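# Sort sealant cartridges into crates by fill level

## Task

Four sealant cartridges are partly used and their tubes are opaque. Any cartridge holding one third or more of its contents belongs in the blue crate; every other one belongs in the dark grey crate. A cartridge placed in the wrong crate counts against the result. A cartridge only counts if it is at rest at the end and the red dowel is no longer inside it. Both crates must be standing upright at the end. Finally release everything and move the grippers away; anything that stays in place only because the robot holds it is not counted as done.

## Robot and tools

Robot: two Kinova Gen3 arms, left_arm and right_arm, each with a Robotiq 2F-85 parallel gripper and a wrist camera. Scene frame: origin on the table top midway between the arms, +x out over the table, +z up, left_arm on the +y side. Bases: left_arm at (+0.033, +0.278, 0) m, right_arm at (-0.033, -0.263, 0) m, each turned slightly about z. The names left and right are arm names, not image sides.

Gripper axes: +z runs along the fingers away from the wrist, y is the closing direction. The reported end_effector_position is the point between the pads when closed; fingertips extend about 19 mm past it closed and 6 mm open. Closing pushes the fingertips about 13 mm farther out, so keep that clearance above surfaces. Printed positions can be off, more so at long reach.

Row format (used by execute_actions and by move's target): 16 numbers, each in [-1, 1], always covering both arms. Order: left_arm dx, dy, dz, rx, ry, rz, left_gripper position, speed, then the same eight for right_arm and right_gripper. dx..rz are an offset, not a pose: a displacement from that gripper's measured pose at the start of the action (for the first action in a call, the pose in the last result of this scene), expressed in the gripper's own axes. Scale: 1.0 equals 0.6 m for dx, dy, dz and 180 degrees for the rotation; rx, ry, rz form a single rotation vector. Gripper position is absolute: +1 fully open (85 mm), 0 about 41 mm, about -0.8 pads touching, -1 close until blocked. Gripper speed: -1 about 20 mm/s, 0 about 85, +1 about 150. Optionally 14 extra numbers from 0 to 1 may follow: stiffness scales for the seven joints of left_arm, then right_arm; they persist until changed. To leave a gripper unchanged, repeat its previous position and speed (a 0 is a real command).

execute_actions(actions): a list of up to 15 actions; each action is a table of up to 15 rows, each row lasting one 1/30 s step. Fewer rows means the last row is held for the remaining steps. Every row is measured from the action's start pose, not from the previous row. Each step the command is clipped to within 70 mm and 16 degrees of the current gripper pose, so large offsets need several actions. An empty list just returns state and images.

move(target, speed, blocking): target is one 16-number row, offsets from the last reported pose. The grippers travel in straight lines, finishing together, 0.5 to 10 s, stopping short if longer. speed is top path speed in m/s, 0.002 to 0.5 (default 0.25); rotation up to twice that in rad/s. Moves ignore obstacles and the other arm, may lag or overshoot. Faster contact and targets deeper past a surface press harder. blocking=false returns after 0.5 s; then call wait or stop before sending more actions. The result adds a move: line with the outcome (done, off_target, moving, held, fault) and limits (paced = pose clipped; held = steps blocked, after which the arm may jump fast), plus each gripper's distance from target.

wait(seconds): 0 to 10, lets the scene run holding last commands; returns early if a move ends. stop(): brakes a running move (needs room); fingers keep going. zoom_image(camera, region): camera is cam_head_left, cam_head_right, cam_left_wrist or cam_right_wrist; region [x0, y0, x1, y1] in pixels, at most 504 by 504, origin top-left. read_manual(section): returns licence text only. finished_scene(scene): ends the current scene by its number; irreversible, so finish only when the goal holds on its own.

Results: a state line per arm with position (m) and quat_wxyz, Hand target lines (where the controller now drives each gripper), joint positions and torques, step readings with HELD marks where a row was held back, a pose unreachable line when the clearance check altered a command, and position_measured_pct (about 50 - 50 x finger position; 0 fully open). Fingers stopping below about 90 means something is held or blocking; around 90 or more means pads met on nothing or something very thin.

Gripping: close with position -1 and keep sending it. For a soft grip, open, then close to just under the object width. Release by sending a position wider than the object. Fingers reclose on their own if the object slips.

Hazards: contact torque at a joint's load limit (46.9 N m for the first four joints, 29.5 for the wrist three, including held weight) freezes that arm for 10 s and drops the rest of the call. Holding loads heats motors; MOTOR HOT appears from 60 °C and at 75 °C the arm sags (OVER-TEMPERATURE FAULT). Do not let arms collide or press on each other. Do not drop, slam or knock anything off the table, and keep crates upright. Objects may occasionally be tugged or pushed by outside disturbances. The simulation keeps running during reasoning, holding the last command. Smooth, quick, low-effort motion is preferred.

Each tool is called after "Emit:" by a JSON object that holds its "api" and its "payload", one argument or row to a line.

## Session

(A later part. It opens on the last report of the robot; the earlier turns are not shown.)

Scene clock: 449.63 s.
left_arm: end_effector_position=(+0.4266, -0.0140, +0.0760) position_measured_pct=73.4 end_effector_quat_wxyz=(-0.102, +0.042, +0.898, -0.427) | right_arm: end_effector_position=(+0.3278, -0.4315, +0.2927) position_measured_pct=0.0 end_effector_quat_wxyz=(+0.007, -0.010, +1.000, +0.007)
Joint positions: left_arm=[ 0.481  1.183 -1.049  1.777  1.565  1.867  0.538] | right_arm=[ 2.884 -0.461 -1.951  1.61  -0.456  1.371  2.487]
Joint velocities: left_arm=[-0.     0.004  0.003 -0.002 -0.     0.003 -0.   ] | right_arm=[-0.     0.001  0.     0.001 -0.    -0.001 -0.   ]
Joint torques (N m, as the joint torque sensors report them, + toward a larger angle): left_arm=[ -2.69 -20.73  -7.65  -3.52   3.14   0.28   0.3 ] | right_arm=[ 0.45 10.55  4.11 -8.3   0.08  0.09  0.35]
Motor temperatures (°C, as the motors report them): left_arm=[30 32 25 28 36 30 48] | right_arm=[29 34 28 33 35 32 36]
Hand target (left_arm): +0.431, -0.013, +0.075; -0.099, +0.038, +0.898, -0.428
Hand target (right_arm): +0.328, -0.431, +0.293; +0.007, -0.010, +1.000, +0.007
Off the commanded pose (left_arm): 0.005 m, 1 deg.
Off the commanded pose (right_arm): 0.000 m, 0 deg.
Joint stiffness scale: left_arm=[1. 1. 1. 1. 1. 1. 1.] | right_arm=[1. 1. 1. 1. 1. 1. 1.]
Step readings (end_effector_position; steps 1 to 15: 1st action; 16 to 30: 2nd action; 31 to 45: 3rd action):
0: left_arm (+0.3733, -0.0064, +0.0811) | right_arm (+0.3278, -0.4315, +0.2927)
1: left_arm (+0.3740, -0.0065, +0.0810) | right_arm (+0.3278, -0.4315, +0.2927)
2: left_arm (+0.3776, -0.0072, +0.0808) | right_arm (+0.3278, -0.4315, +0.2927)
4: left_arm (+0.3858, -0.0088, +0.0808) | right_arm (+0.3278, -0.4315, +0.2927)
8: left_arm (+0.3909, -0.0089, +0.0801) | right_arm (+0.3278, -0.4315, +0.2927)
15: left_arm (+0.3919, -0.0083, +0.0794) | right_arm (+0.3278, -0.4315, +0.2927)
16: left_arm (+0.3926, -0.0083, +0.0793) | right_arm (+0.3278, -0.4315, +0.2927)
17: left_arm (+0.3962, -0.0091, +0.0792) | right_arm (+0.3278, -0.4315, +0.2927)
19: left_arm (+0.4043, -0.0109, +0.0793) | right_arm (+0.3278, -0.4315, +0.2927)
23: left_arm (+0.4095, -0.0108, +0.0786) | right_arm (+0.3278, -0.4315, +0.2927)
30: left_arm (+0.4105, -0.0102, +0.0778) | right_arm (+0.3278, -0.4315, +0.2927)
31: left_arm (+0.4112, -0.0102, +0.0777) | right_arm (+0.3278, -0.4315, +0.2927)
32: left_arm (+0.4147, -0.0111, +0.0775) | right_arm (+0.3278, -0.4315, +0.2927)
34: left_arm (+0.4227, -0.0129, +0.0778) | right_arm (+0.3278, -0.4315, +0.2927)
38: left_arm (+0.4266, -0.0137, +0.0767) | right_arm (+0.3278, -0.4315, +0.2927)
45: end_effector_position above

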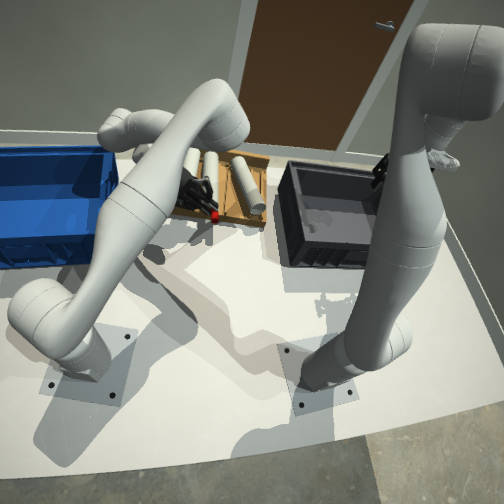

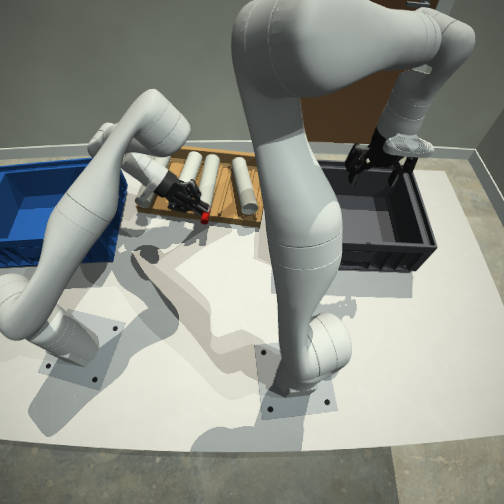

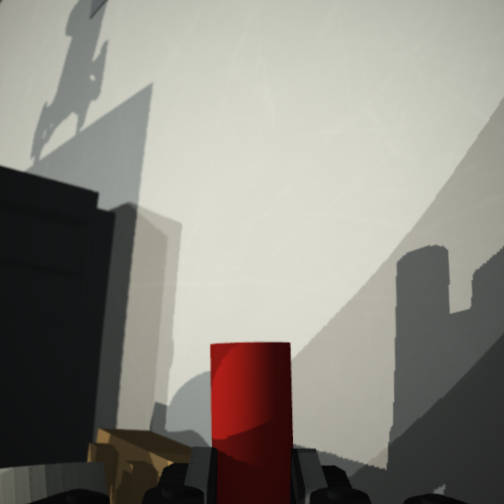

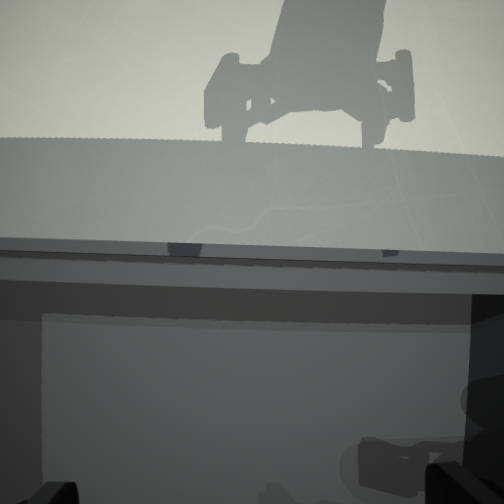

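Emit:
{"api": "move", "payload": {
  "target": [0.33, 0, 0, 0, 0, 0, -1, 1, 0, 0, 0, 0, 0, 0, 1, 0],
  "speed": 0.4
}}

Scene clock: 471.80 s.
left_arm: end_effector_position=(+0.2352, +0.0172, +0.1043) position_measured_pct=73.4 end_effector_quat_wxyz=(-0.102, +0.040, +0.897, -0.428) | right_arm: end_effector_position=(+0.3278, -0.4315, +0.2927) position_measured_pct=0.0 end_effector_quat_wxyz=(+0.007, -0.010, +1.000, +0.007)
Joint positions: left_arm=[ 0.592  1.066 -1.183  2.421  1.317  1.847  0.018] | right_arm=[ 2.884 -0.461 -1.951  1.61  -0.456  1.371  2.487]
Joint velocities: left_arm=[ 0.001 -0.004 -0.003  0.006  0.    -0.001 -0.003] | right_arm=[-0.     0.001 -0.     0.001 -0.001 -0.001 -0.   ]
Joint torques (N m, as the joint torque sensors report them, + toward a larger angle): left_arm=[ -0.13 -14.79  -3.46  -0.11  -0.59   2.48   0.15] | right_arm=[ 0.31 10.29  3.9  -8.28  0.15  0.34  0.46]
Motor temperatures (°C, as the motors report them): left_arm=[30 32 25 28 36 30 48] | right_arm=[29 34 28 33 35 32 36]
Hand target (left_arm): +0.234, +0.018, +0.105; -0.102, +0.042, +0.898, -0.427
Hand target (right_arm): +0.328, -0.431, +0.293; +0.007, -0.010, +1.000, +0.007
Off the commanded pose (left_arm): 0.002 m, 0 deg.
Off the commanded pose (right_arm): 0.000 m, 0 deg.
Joint stiffness scale: left_arm=[1. 1. 1. 1. 1. 1. 1.] | right_arm=[1. 1. 1. 1. 1. 1. 1.]
move: done

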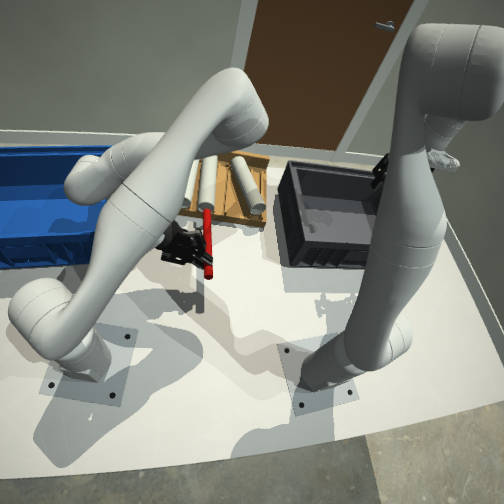

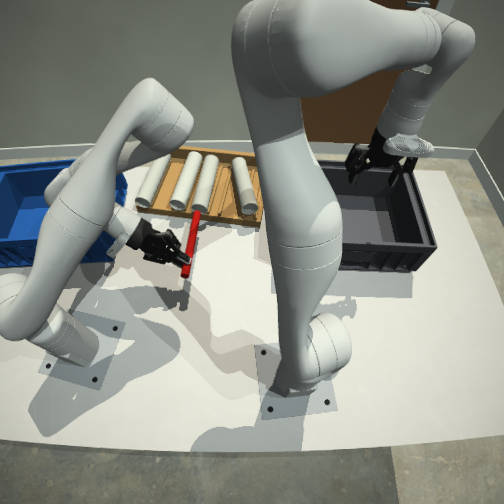

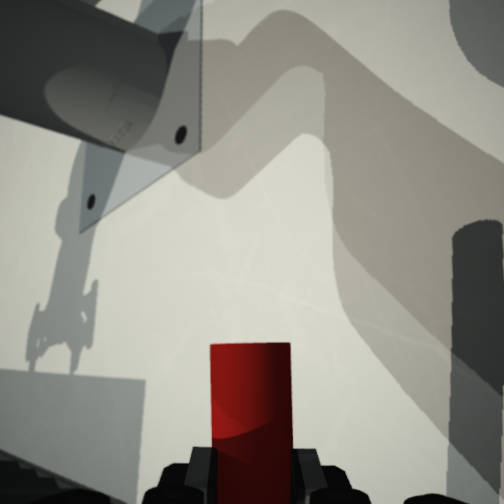

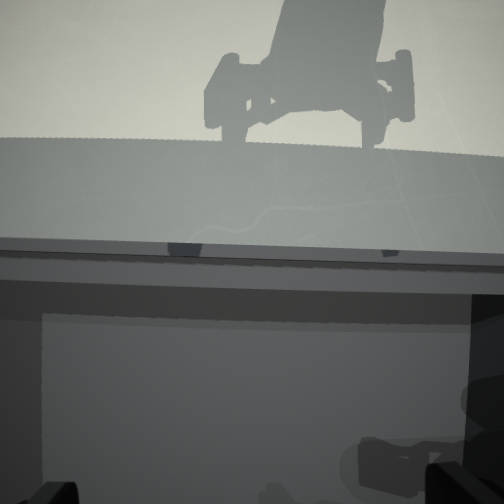

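Emit:
{"api": "move", "payload": {
  "target": [0.033, 0.085, 0.077, 0, 0, 0, -1, 1, 0, 0, 0, 0, 0, 0, 1, 0],
  "speed": 0.3
}}

Emit:
{"api": "execute_actions", "payload": {
  "actions": [
    [[0,0,0,0,0,0,1,1,0,0,0,0,0,0,1,0]]
  ]
}}

Scene clock: 486.77 s.
left_arm: end_effector_position=(+0.2046, +0.0176, +0.0409) position_measured_pct=73.4 end_effector_quat_wxyz=(-0.104, +0.042, +0.897, -0.427) | right_arm: end_effector_position=(+0.3278, -0.4315, +0.2927) position_measured_pct=0.0 end_effector_quat_wxyz=(+0.007, -0.010, +1.000, +0.007)
Joint positions: left_arm=[ 0.53   1.266 -1.026  2.497  1.451  1.84  -0.214] | right_arm=[ 2.884 -0.461 -1.951  1.61  -0.456  1.371  2.487]
Joint velocities: left_arm=[-0.001  0.006  0.001 -0.     0.001  0.    -0.002] | right_arm=[-0.     0.     0.    -0.001 -0.001 -0.     0.002]
Joint torques (N m, as the joint torque sensors report them, + toward a larger angle): left_arm=[ -0.34 -14.41  -2.8    2.28  -1.22   1.87   0.33] | right_arm=[-0.09 10.69  4.26 -7.72  0.13  0.31  0.23]
Motor temperatures (°C, as the motors report them): left_arm=[30 32 25 28 36 30 48] | right_arm=[29 34 28 33 35 32 36]
Hand target (left_arm): +0.205, +0.018, +0.039; -0.102, +0.040, +0.897, -0.427
Hand target (right_arm): +0.328, -0.431, +0.293; +0.007, -0.010, +1.000, +0.007
Off the commanded pose (left_arm): 0.002 m, 0 deg.
Off the commanded pose (right_arm): 0.000 m, 0 deg.
Joint stiffness scale: left_arm=[1. 1. 1. 1. 1. 1. 1.] | right_arm=[1. 1. 1. 1. 1. 1. 1.]
move: done

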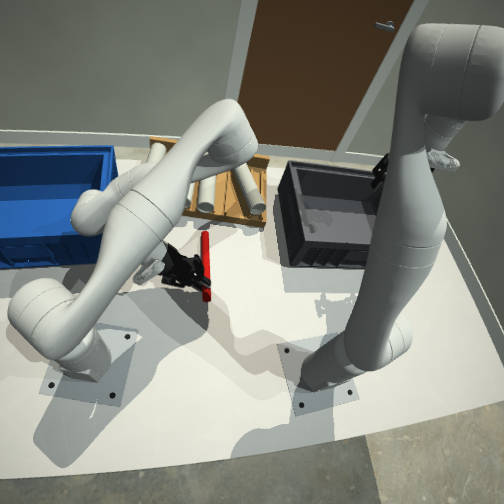

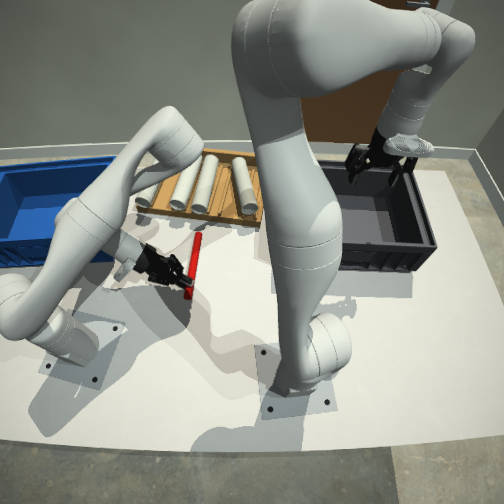

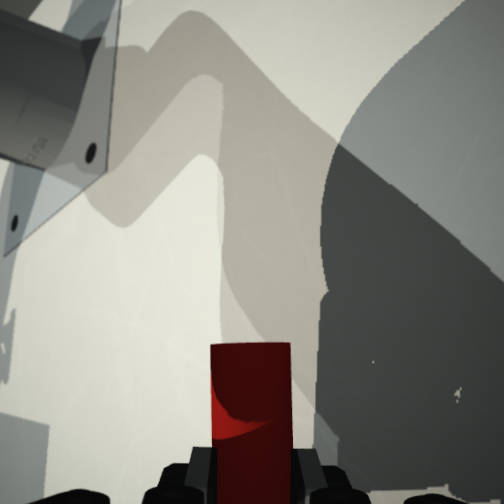

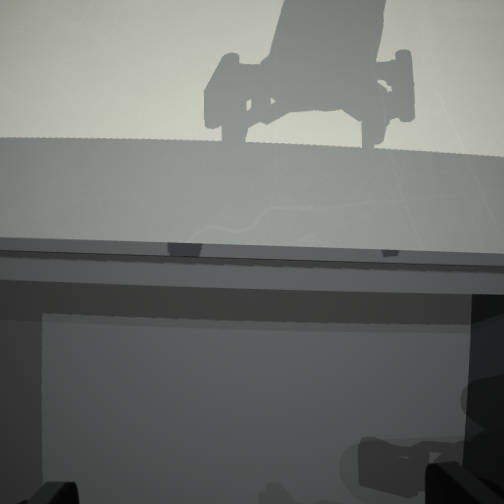

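Scene clock: 487.27 s.
left_arm: end_effector_position=(+0.2053, +0.0160, +0.0428) position_measured_pct=8.7 end_effector_quat_wxyz=(-0.103, +0.042, +0.896, -0.431) | right_arm: end_effector_position=(+0.3278, -0.4315, +0.2927) position_measured_pct=0.0 end_effector_quat_wxyz=(+0.007, -0.010, +1.000, +0.007)
Joint positions: left_arm=[ 0.53   1.266 -1.026  2.497  1.451  1.848 -0.214] | right_arm=[ 2.884 -0.461 -1.951  1.61  -0.456  1.371  2.487]
Joint velocities: left_arm=[ 0.    -0.003 -0.001 -0.     0.     0.059 -0.001] | right_arm=[-0.001  0.001  0.    -0.002 -0.001 -0.001 -0.   ]
Joint torques (N m, as the joint torque sensors report them, + toward a larger angle): left_arm=[ -0.9  -10.41  -4.12   1.     0.13  -1.3    0.16] | right_arm=[ 0.45 10.67  4.07 -7.79  0.14 -0.01  0.12]
Motor temperatures (°C, as the motors report them): left_arm=[30 32 25 28 36 30 48] | right_arm=[29 34 28 33 35 32 36]
Hand target (left_arm): +0.205, +0.018, +0.041; -0.104, +0.042, +0.897, -0.427
Hand target (right_arm): +0.328, -0.431, +0.293; +0.007, -0.010, +1.000, +0.007
Off the commanded pose (left_arm): 0.003 m, 0 deg.
Off the commanded pose (right_arm): 0.000 m, 0 deg.
Joint stiffness scale: left_arm=[1. 1. 1. 1. 1. 1. 1.] | right_arm=[1. 1. 1. 1. 1. 1. 1.]
Step readings (end_effector_position):
0: left_arm (+0.2046, +0.0176, +0.0409) | right_arm (+0.3278, -0.4315, +0.2927)
1: left_arm (+0.2046, +0.0176, +0.0409) | right_arm (+0.3278, -0.4315, +0.2927)
2: left_arm (+0.2046, +0.0176, +0.0409) | right_arm (+0.3278, -0.4315, +0.2927)
4: left_arm (+0.2046, +0.0176, +0.0409) | right_arm (+0.3278, -0.4315, +0.2927)
8: left_arm (+0.2046, +0.0176, +0.0409) | right_arm (+0.3278, -0.4315, +0.2927)
15: end_effector_position above

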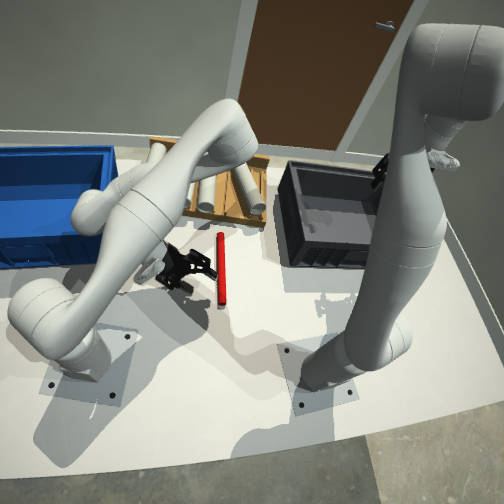

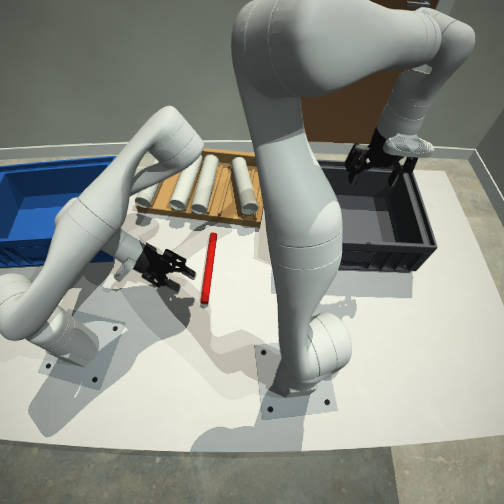

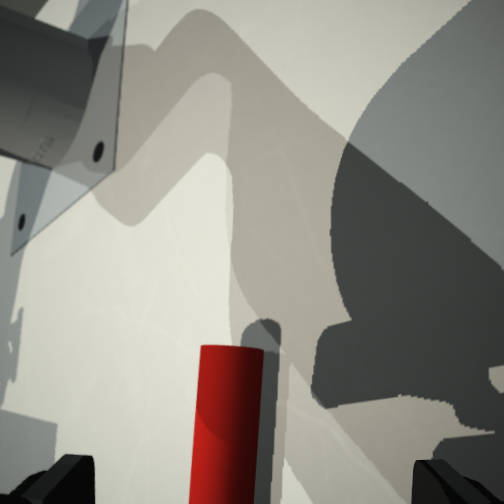

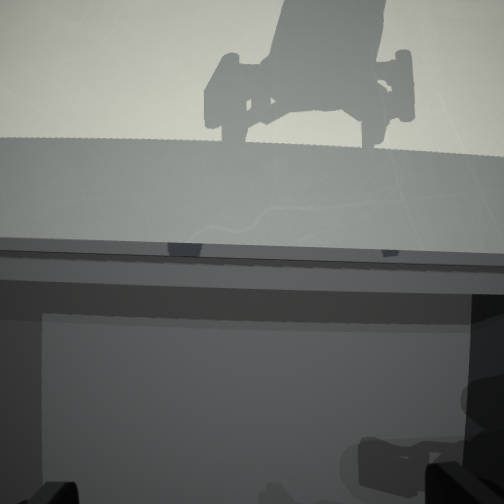

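Emit:
{"api": "move", "payload": {
  "target": [-0.50, -0.20, -0.303, -0.284, -0.068, -0.028, 1, 1, 0, 0, 0, 0, 0, 0, 1, 0],
  "speed": 0.4
}}

Scene clock: 505.20 s.
left_arm: end_effector_position=(+0.5402, +0.0279, +0.2032) position_measured_pct=0.0 end_effector_quat_wxyz=(+0.002, +0.003, +1.000, -0.006) | right_arm: end_effector_position=(+0.3278, -0.4315, +0.2927) position_measured_pct=0.0 end_effector_quat_wxyz=(+0.007, -0.010, +1.000, +0.007)
Joint positions: left_arm=[ 0.769  1.108 -1.573  1.187  1.151  1.74   1.316] | right_arm=[ 2.884 -0.461 -1.951  1.61  -0.456  1.371  2.487]
Joint velocities: left_arm=[-0.004  0.003  0.002 -0.001 -0.     0.003  0.   ] | right_arm=[ 0.    -0.     0.    -0.001  0.    -0.001 -0.   ]
Joint torques (N m, as the joint torque sensors report them, + toward a larger angle): left_arm=[ -0.41 -22.33  -8.22  -3.68  -0.1    0.05   0.1 ] | right_arm=[ 0.23 10.69  4.21 -7.78  0.07  0.12  0.13]
Motor temperatures (°C, as the motors report them): left_arm=[30 32 25 28 36 30 48] | right_arm=[29 34 28 33 35 32 36]
Hand target (left_arm): +0.540, +0.030, +0.202; -0.001, -0.000, +1.000, -0.002
Hand target (right_arm): +0.328, -0.431, +0.293; +0.007, -0.010, +1.000, +0.007
Off the commanded pose (left_arm): 0.003 m, 1 deg.
Off the commanded pose (right_arm): 0.000 m, 0 deg.
Joint stiffness scale: left_arm=[1. 1. 1. 1. 1. 1. 1.] | right_arm=[1. 1. 1. 1. 1. 1. 1.]
move: done

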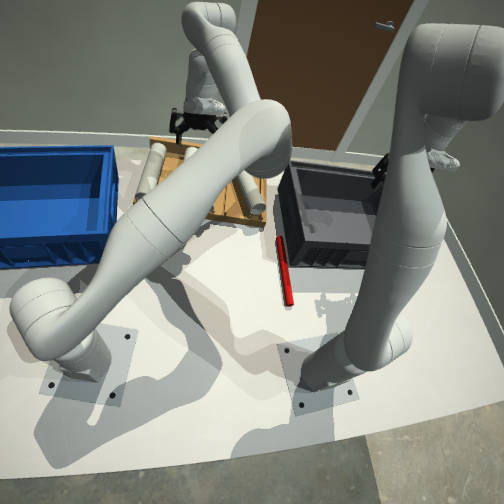

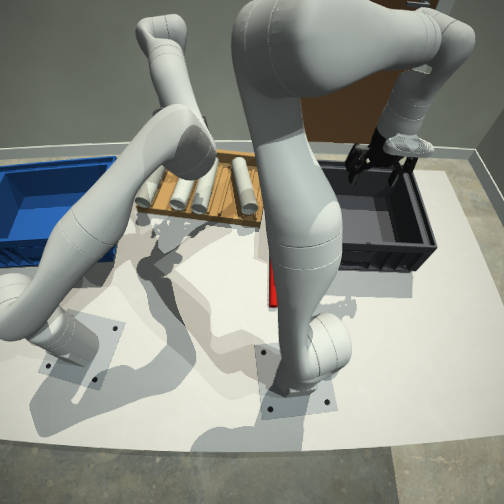

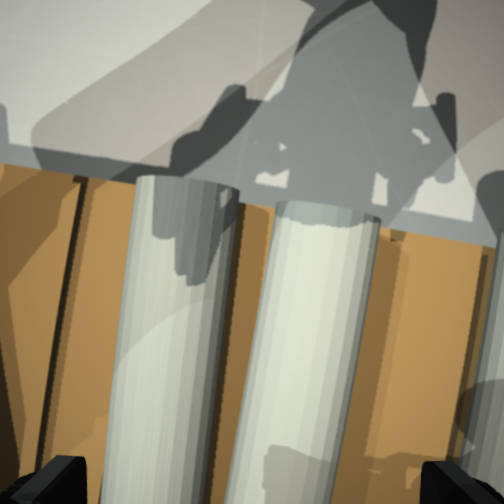

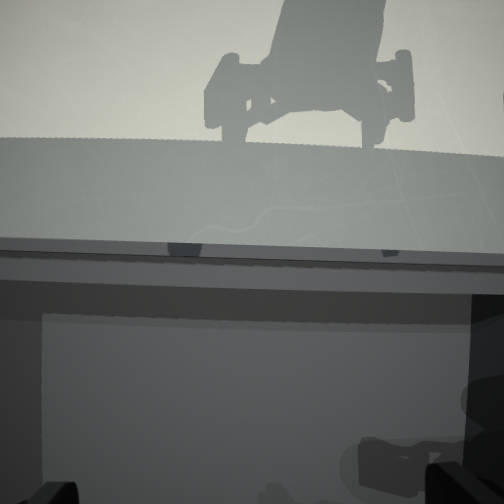

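Emit:
{"api": "move", "payload": {
  "target": [0.067, 0.038, 0.25, 0, 0, 0, 1, 1, 0, 0, 0, 0, 0, 0, 1, 0],
  "speed": 0.25
}}

Emit:
{"api": "execute_actions", "payload": {
  "actions": [
    [[0,0,0,0,0,0,-1,1,0,0,0,0,0,0,1,0]]
  ]
}}

Scene clock: 523.47 s.
left_arm: end_effector_position=(+0.5074, +0.0613, +0.0601) position_measured_pct=0.0 end_effector_quat_wxyz=(+0.010, -0.007, +1.000, +0.002) | right_arm: end_effector_position=(+0.3278, -0.4315, +0.2927) position_measured_pct=0.0 end_effector_quat_wxyz=(+0.007, -0.010, +1.000, +0.007)
Joint positions: left_arm=[ 0.851  1.258 -1.463  1.555  1.26   1.452  1.117] | right_arm=[ 2.884 -0.461 -1.951  1.61  -0.456  1.371  2.487]
Joint velocities: left_arm=[ 0.001  0.002  0.007  0.004 -0.    -0.014 -0.   ] | right_arm=[ 0.001 -0.001 -0.    -0.001 -0.001  0.001 -0.   ]
Joint torques (N m, as the joint torque sensors report them, + toward a larger angle): left_arm=[  8.51 -18.1   -1.24  -5.67   3.39   2.57  -0.01] | right_arm=[ 0.39 10.6   4.43 -8.07  0.35  0.49 -0.02]
Motor temperatures (°C, as the motors report them): left_arm=[30 32 25 28 36 30 48] | right_arm=[29 34 28 33 35 32 36]
Hand target (left_arm): +0.501, +0.050, +0.053; +0.002, +0.002, +1.000, -0.006
Hand target (right_arm): +0.328, -0.431, +0.293; +0.007, -0.010, +1.000, +0.007
Off the commanded pose (left_arm): 0.016 m, 2 deg.
Off the commanded pose (right_arm): 0.000 m, 0 deg.
Joint stiffness scale: left_arm=[1. 1. 1. 1. 1. 1. 1.] | right_arm=[1. 1. 1. 1. 1. 1. 1.]
move: off_target (left_arm)

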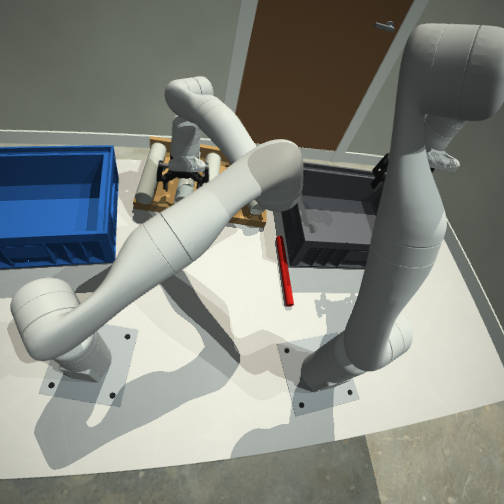

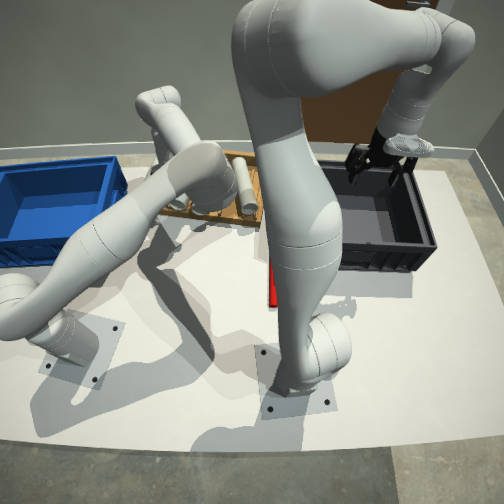

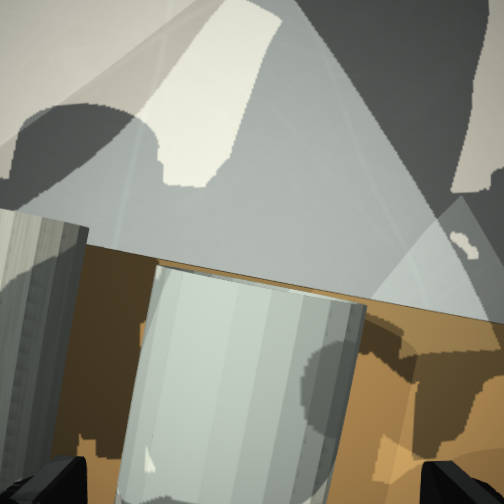

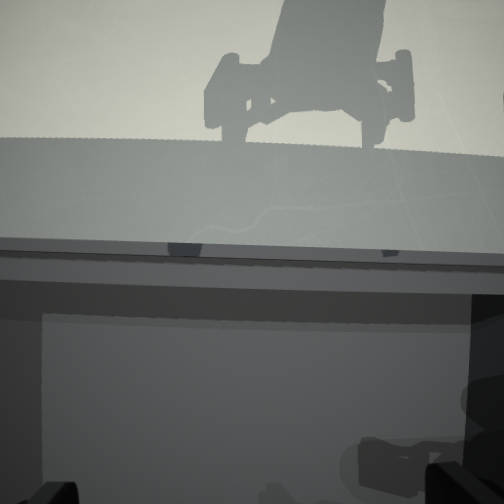

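Scene clock: 523.97 s.
left_arm: end_effector_position=(+0.5079, +0.0606, +0.0612) position_measured_pct=44.4 end_effector_quat_wxyz=(+0.012, -0.006, +1.000, +0.002) | right_arm: end_effector_position=(+0.3278, -0.4315, +0.2927) position_measured_pct=0.0 end_effector_quat_wxyz=(+0.007, -0.010, +1.000, +0.007)
Joint positions: left_arm=[ 0.852  1.256 -1.463  1.554  1.26   1.451  1.117] | right_arm=[ 2.884 -0.461 -1.951  1.61  -0.456  1.371  2.487]
Joint velocities: left_arm=[-0.     0.003 -0.001  0.    -0.     0.    -0.   ] | right_arm=[-0.    -0.001 -0.     0.002 -0.001 -0.001  0.   ]
Joint torques (N m, as the joint torque sensors report them, + toward a larger angle): left_arm=[ -1.4  -16.5   -7.02  -1.9   -0.38  -0.23   0.26] | right_arm=[ 0.62 10.58  4.01 -8.03  0.19  0.02  0.44]
Motor temperatures (°C, as the motors report them): left_arm=[30 32 25 28 36 30 48] | right_arm=[29 34 28 33 35 32 36]
Hand target (left_arm): +0.507, +0.061, +0.060; +0.010, -0.007, +1.000, +0.002
Hand target (right_arm): +0.328, -0.431, +0.293; +0.007, -0.010, +1.000, +0.007
Off the commanded pose (left_arm): 0.001 m, 0 deg.
Off the commanded pose (right_arm): 0.000 m, 0 deg.
Joint stiffness scale: left_arm=[1. 1. 1. 1. 1. 1. 1.] | right_arm=[1. 1. 1. 1. 1. 1. 1.]
Step readings (end_effector_position):
0: left_arm (+0.5074, +0.0613, +0.0601) | right_arm (+0.3278, -0.4315, +0.2927)
1: left_arm (+0.5077, +0.0621, +0.0602) | right_arm (+0.3278, -0.4315, +0.2927)
2: left_arm (+0.5080, +0.0625, +0.0603) | right_arm (+0.3278, -0.4315, +0.2927)
4: left_arm (+0.5079, +0.0625, +0.0603) | right_arm (+0.3278, -0.4315, +0.2927)
8: left_arm (+0.5077, +0.0618, +0.0604) | right_arm (+0.3278, -0.4315, +0.2927)
15: end_effector_position above

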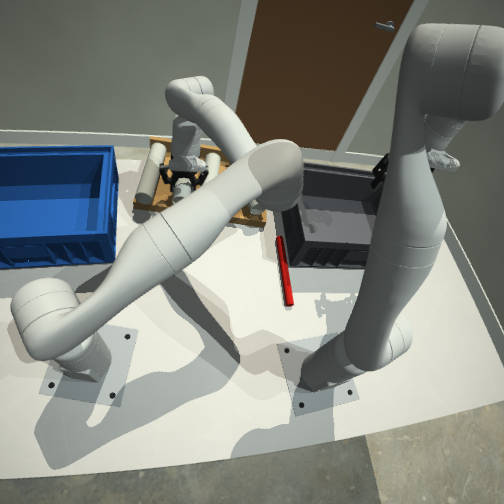

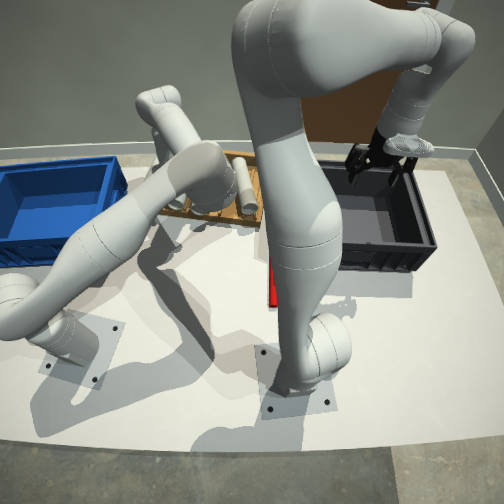

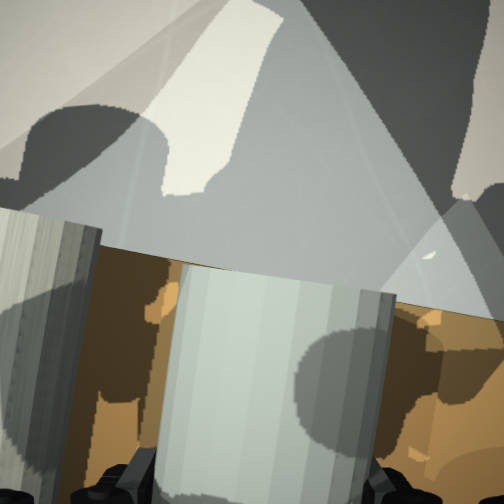

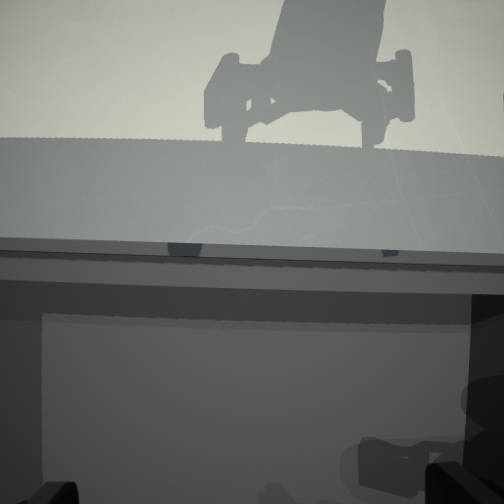

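Emit:
{"api": "move", "payload": {
  "target": [0, 0, -0.3, 0, 0, 0, -1, 1, 0, 0, 0, 0, 0, 0, 1, 0],
  "speed": 0.4
}}

Emit:
{"api": "move", "payload": {
  "target": [0.13, 0.6, 0, 0, 0, 0, -1, 1, 0, 0, 0, 0, 0, 0, 1, 0],
  "speed": 0.4
}}

Scene clock: 533.77 s.
left_arm: end_effector_position=(+0.5037, +0.0568, +0.2376) position_measured_pct=44.4 end_effector_quat_wxyz=(+0.011, -0.002, +1.000, -0.000) | right_arm: end_effector_position=(+0.3278, -0.4315, +0.2927) position_measured_pct=0.0 end_effector_quat_wxyz=(+0.007, -0.010, +1.000, +0.007)
Joint positions: left_arm=[ 0.849  1.033 -1.648  1.327  1.066  1.74   1.23 ] | right_arm=[ 2.884 -0.461 -1.951  1.61  -0.456  1.371  2.487]
Joint velocities: left_arm=[-0.003 -0.003 -0.002 -0.003  0.     0.002  0.   ] | right_arm=[-0.    -0.001  0.     0.001 -0.    -0.001  0.002]
Joint torques (N m, as the joint torque sensors report them, + toward a larger angle): left_arm=[ -0.41 -21.82  -9.98  -5.01  -0.04  -0.23   0.15] | right_arm=[ 0.05 10.51  4.47 -7.61  0.32  0.62  0.19]
Motor temperatures (°C, as the motors report them): left_arm=[30 32 25 28 36 30 48] | right_arm=[29 34 28 33 35 32 36]
Hand target (left_arm): +0.504, +0.059, +0.241; +0.011, -0.006, +1.000, +0.001
Hand target (right_arm): +0.328, -0.431, +0.293; +0.007, -0.010, +1.000, +0.007
Off the commanded pose (left_arm): 0.005 m, 1 deg.
Off the commanded pose (right_arm): 0.000 m, 0 deg.
Joint stiffness scale: left_arm=[1. 1. 1. 1. 1. 1. 1.] | right_arm=[1. 1. 1. 1. 1. 1. 1.]
move: off_target (left_arm)

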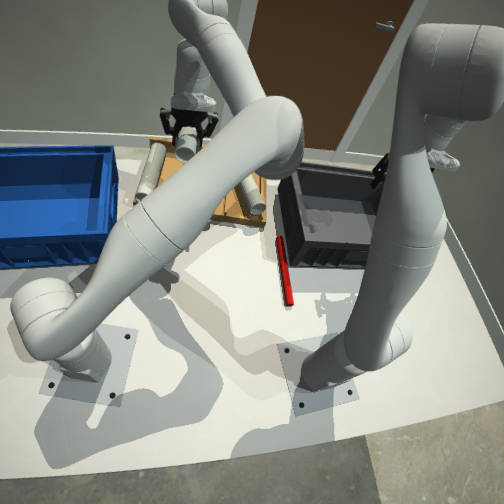

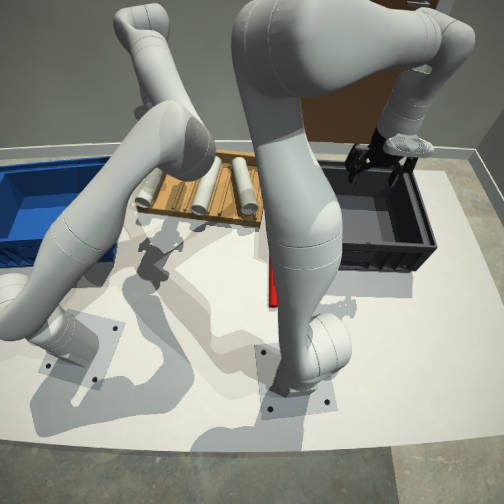

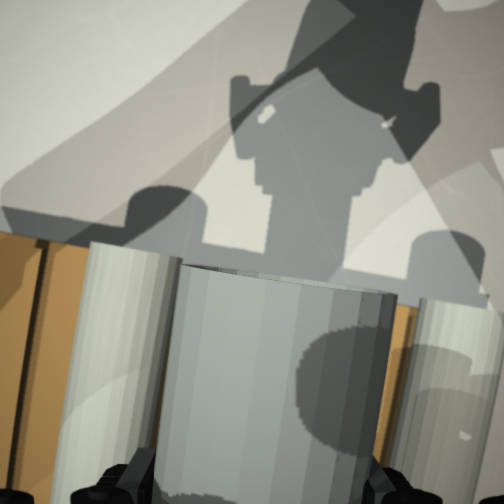

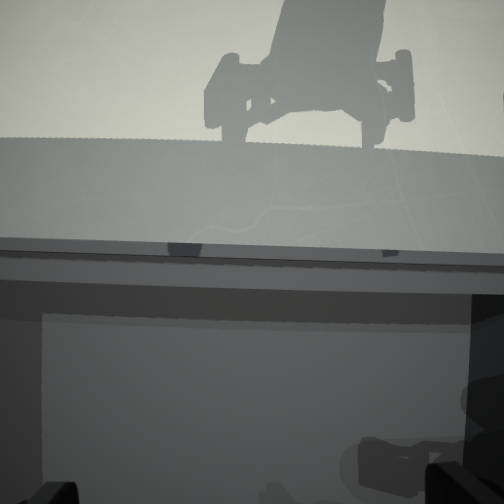

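Scene clock: 535.43 s.
left_arm: end_effector_position=(+0.4251, +0.4176, +0.2368) position_measured_pct=44.4 end_effector_quat_wxyz=(+0.013, -0.006, +1.000, +0.004) | right_arm: end_effector_position=(+0.3278, -0.4315, +0.2927) position_measured_pct=0.0 end_effector_quat_wxyz=(+0.007, -0.010, +1.000, +0.007)
Joint positions: left_arm=[ 0.278  0.869 -1.684  1.699  0.883  1.558  0.323] | right_arm=[ 2.884 -0.461 -1.951  1.61  -0.456  1.371  2.487]
Joint velocities: left_arm=[-0.006 -0.002  0.    -0.     0.     0.     0.   ] | right_arm=[ 0.     0.001  0.    -0.001  0.001  0.     0.   ]
Joint torques (N m, as the joint torque sensors report them, + toward a larger angle): left_arm=[ -0.14 -16.56  -8.63  -6.81   0.16   0.09   0.1 ] | right_arm=[ 0.11 10.72  4.2  -7.87 -0.02  0.19  0.06]
Motor temperatures (°C, as the motors report them): left_arm=[30 32 25 28 36 30 48] | right_arm=[29 34 28 33 35 32 36]
Hand target (left_arm): +0.425, +0.416, +0.237; +0.012, -0.002, +1.000, +0.001
Hand target (right_arm): +0.328, -0.431, +0.293; +0.007, -0.010, +1.000, +0.007
Off the commanded pose (left_arm): 0.002 m, 1 deg.
Off the commanded pose (right_arm): 0.000 m, 0 deg.
Joint stiffness scale: left_arm=[1. 1. 1. 1. 1. 1. 1.] | right_arm=[1. 1. 1. 1. 1. 1. 1.]
move: done

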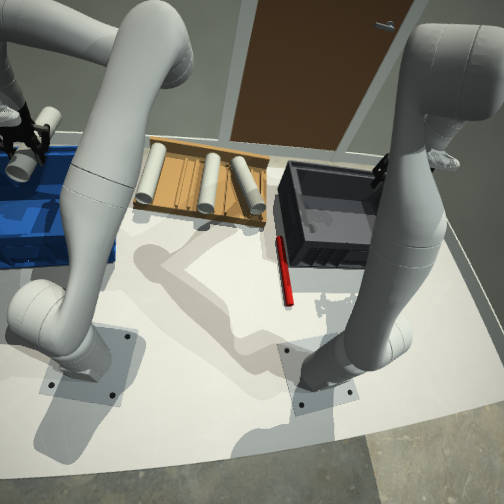

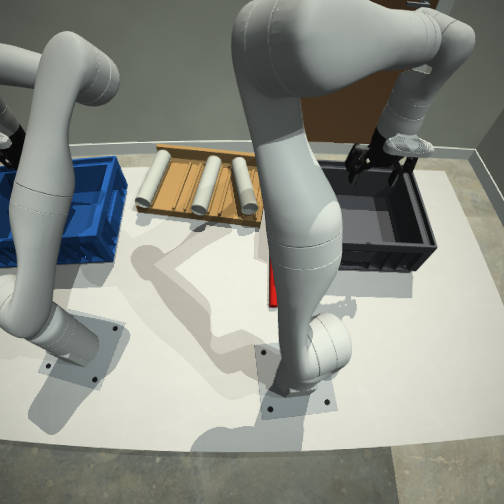

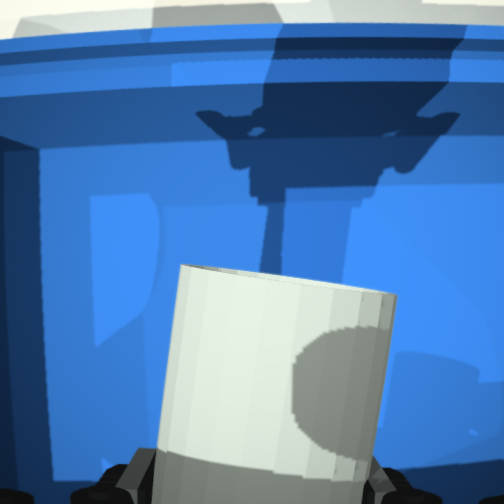

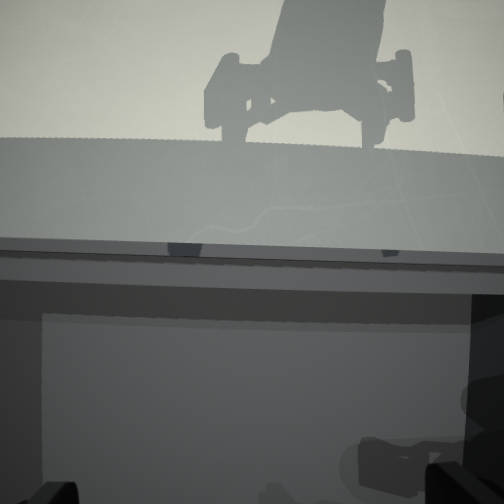

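Emit:
{"api": "move", "payload": {
  "target": [0, 0, 0.2, 0, 0, 0, -1, 1, -0.317, 0.70, 0.15, 0, 0, 0, 1, 1],
  "speed": 0.4
}}

Scene clock: 545.17 s.
left_arm: end_effector_position=(+0.4285, +0.4185, +0.1215) position_measured_pct=44.8 end_effector_quat_wxyz=(+0.014, -0.006, +1.000, +0.004) | right_arm: end_effector_position=(+0.5114, -0.0063, +0.2141) position_measured_pct=0.0 end_effector_quat_wxyz=(+0.012, -0.013, +1.000, +0.006)
Joint positions: left_arm=[ 0.226  1.002 -1.502  1.875  1.064  1.338  0.212] | right_arm=[ 2.443 -0.902 -2.247  1.015 -0.673  1.456  1.533]
Joint velocities: left_arm=[-0.001  0.004  0.     0.     0.001  0.    -0.   ] | right_arm=[ 0.003 -0.005 -0.    -0.002  0.001  0.001 -0.   ]
Joint torques (N m, as the joint torque sensors report them, + toward a larger angle): left_arm=[ -0.55 -13.27  -6.64  -4.12  -0.75  -0.56   0.44] | right_arm=[ 0.87 20.72  5.46 -6.72 -0.15 -0.05 -0.2 ]
Motor temperatures (°C, as the motors report them): left_arm=[30 32 25 28 36 30 48] | right_arm=[29 34 28 33 35 32 36]
Hand target (left_arm): +0.428, +0.419, +0.117; +0.013, -0.006, +1.000, +0.005
Hand target (right_arm): +0.510, -0.005, +0.212; +0.008, -0.010, +1.000, +0.008
Off the commanded pose (left_arm): 0.005 m, 0 deg.
Off the commanded pose (right_arm): 0.003 m, 1 deg.
Joint stiffness scale: left_arm=[1. 1. 1. 1. 1. 1. 1.] | right_arm=[1. 1. 1. 1. 1. 1. 1.]
move: off_target (left_arm)

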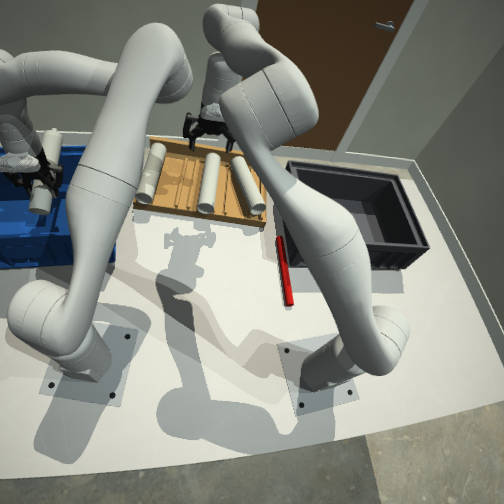

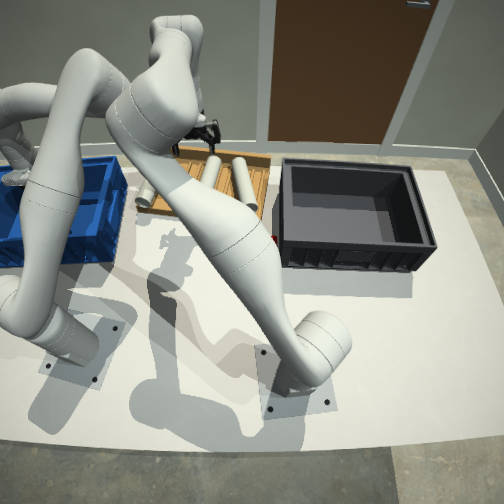

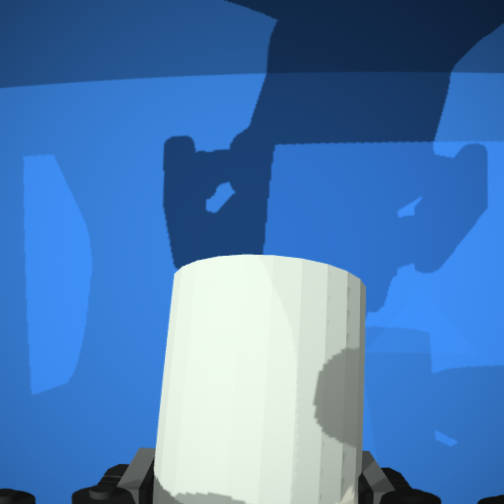

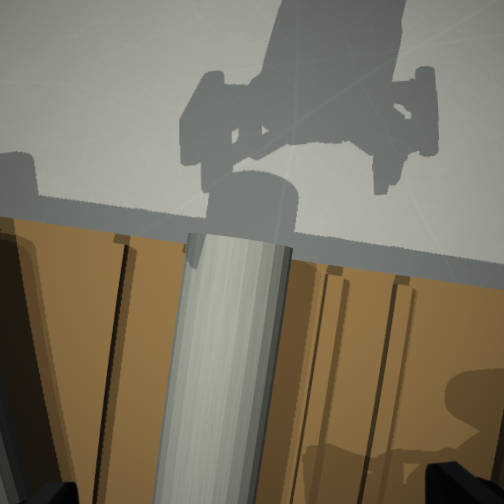

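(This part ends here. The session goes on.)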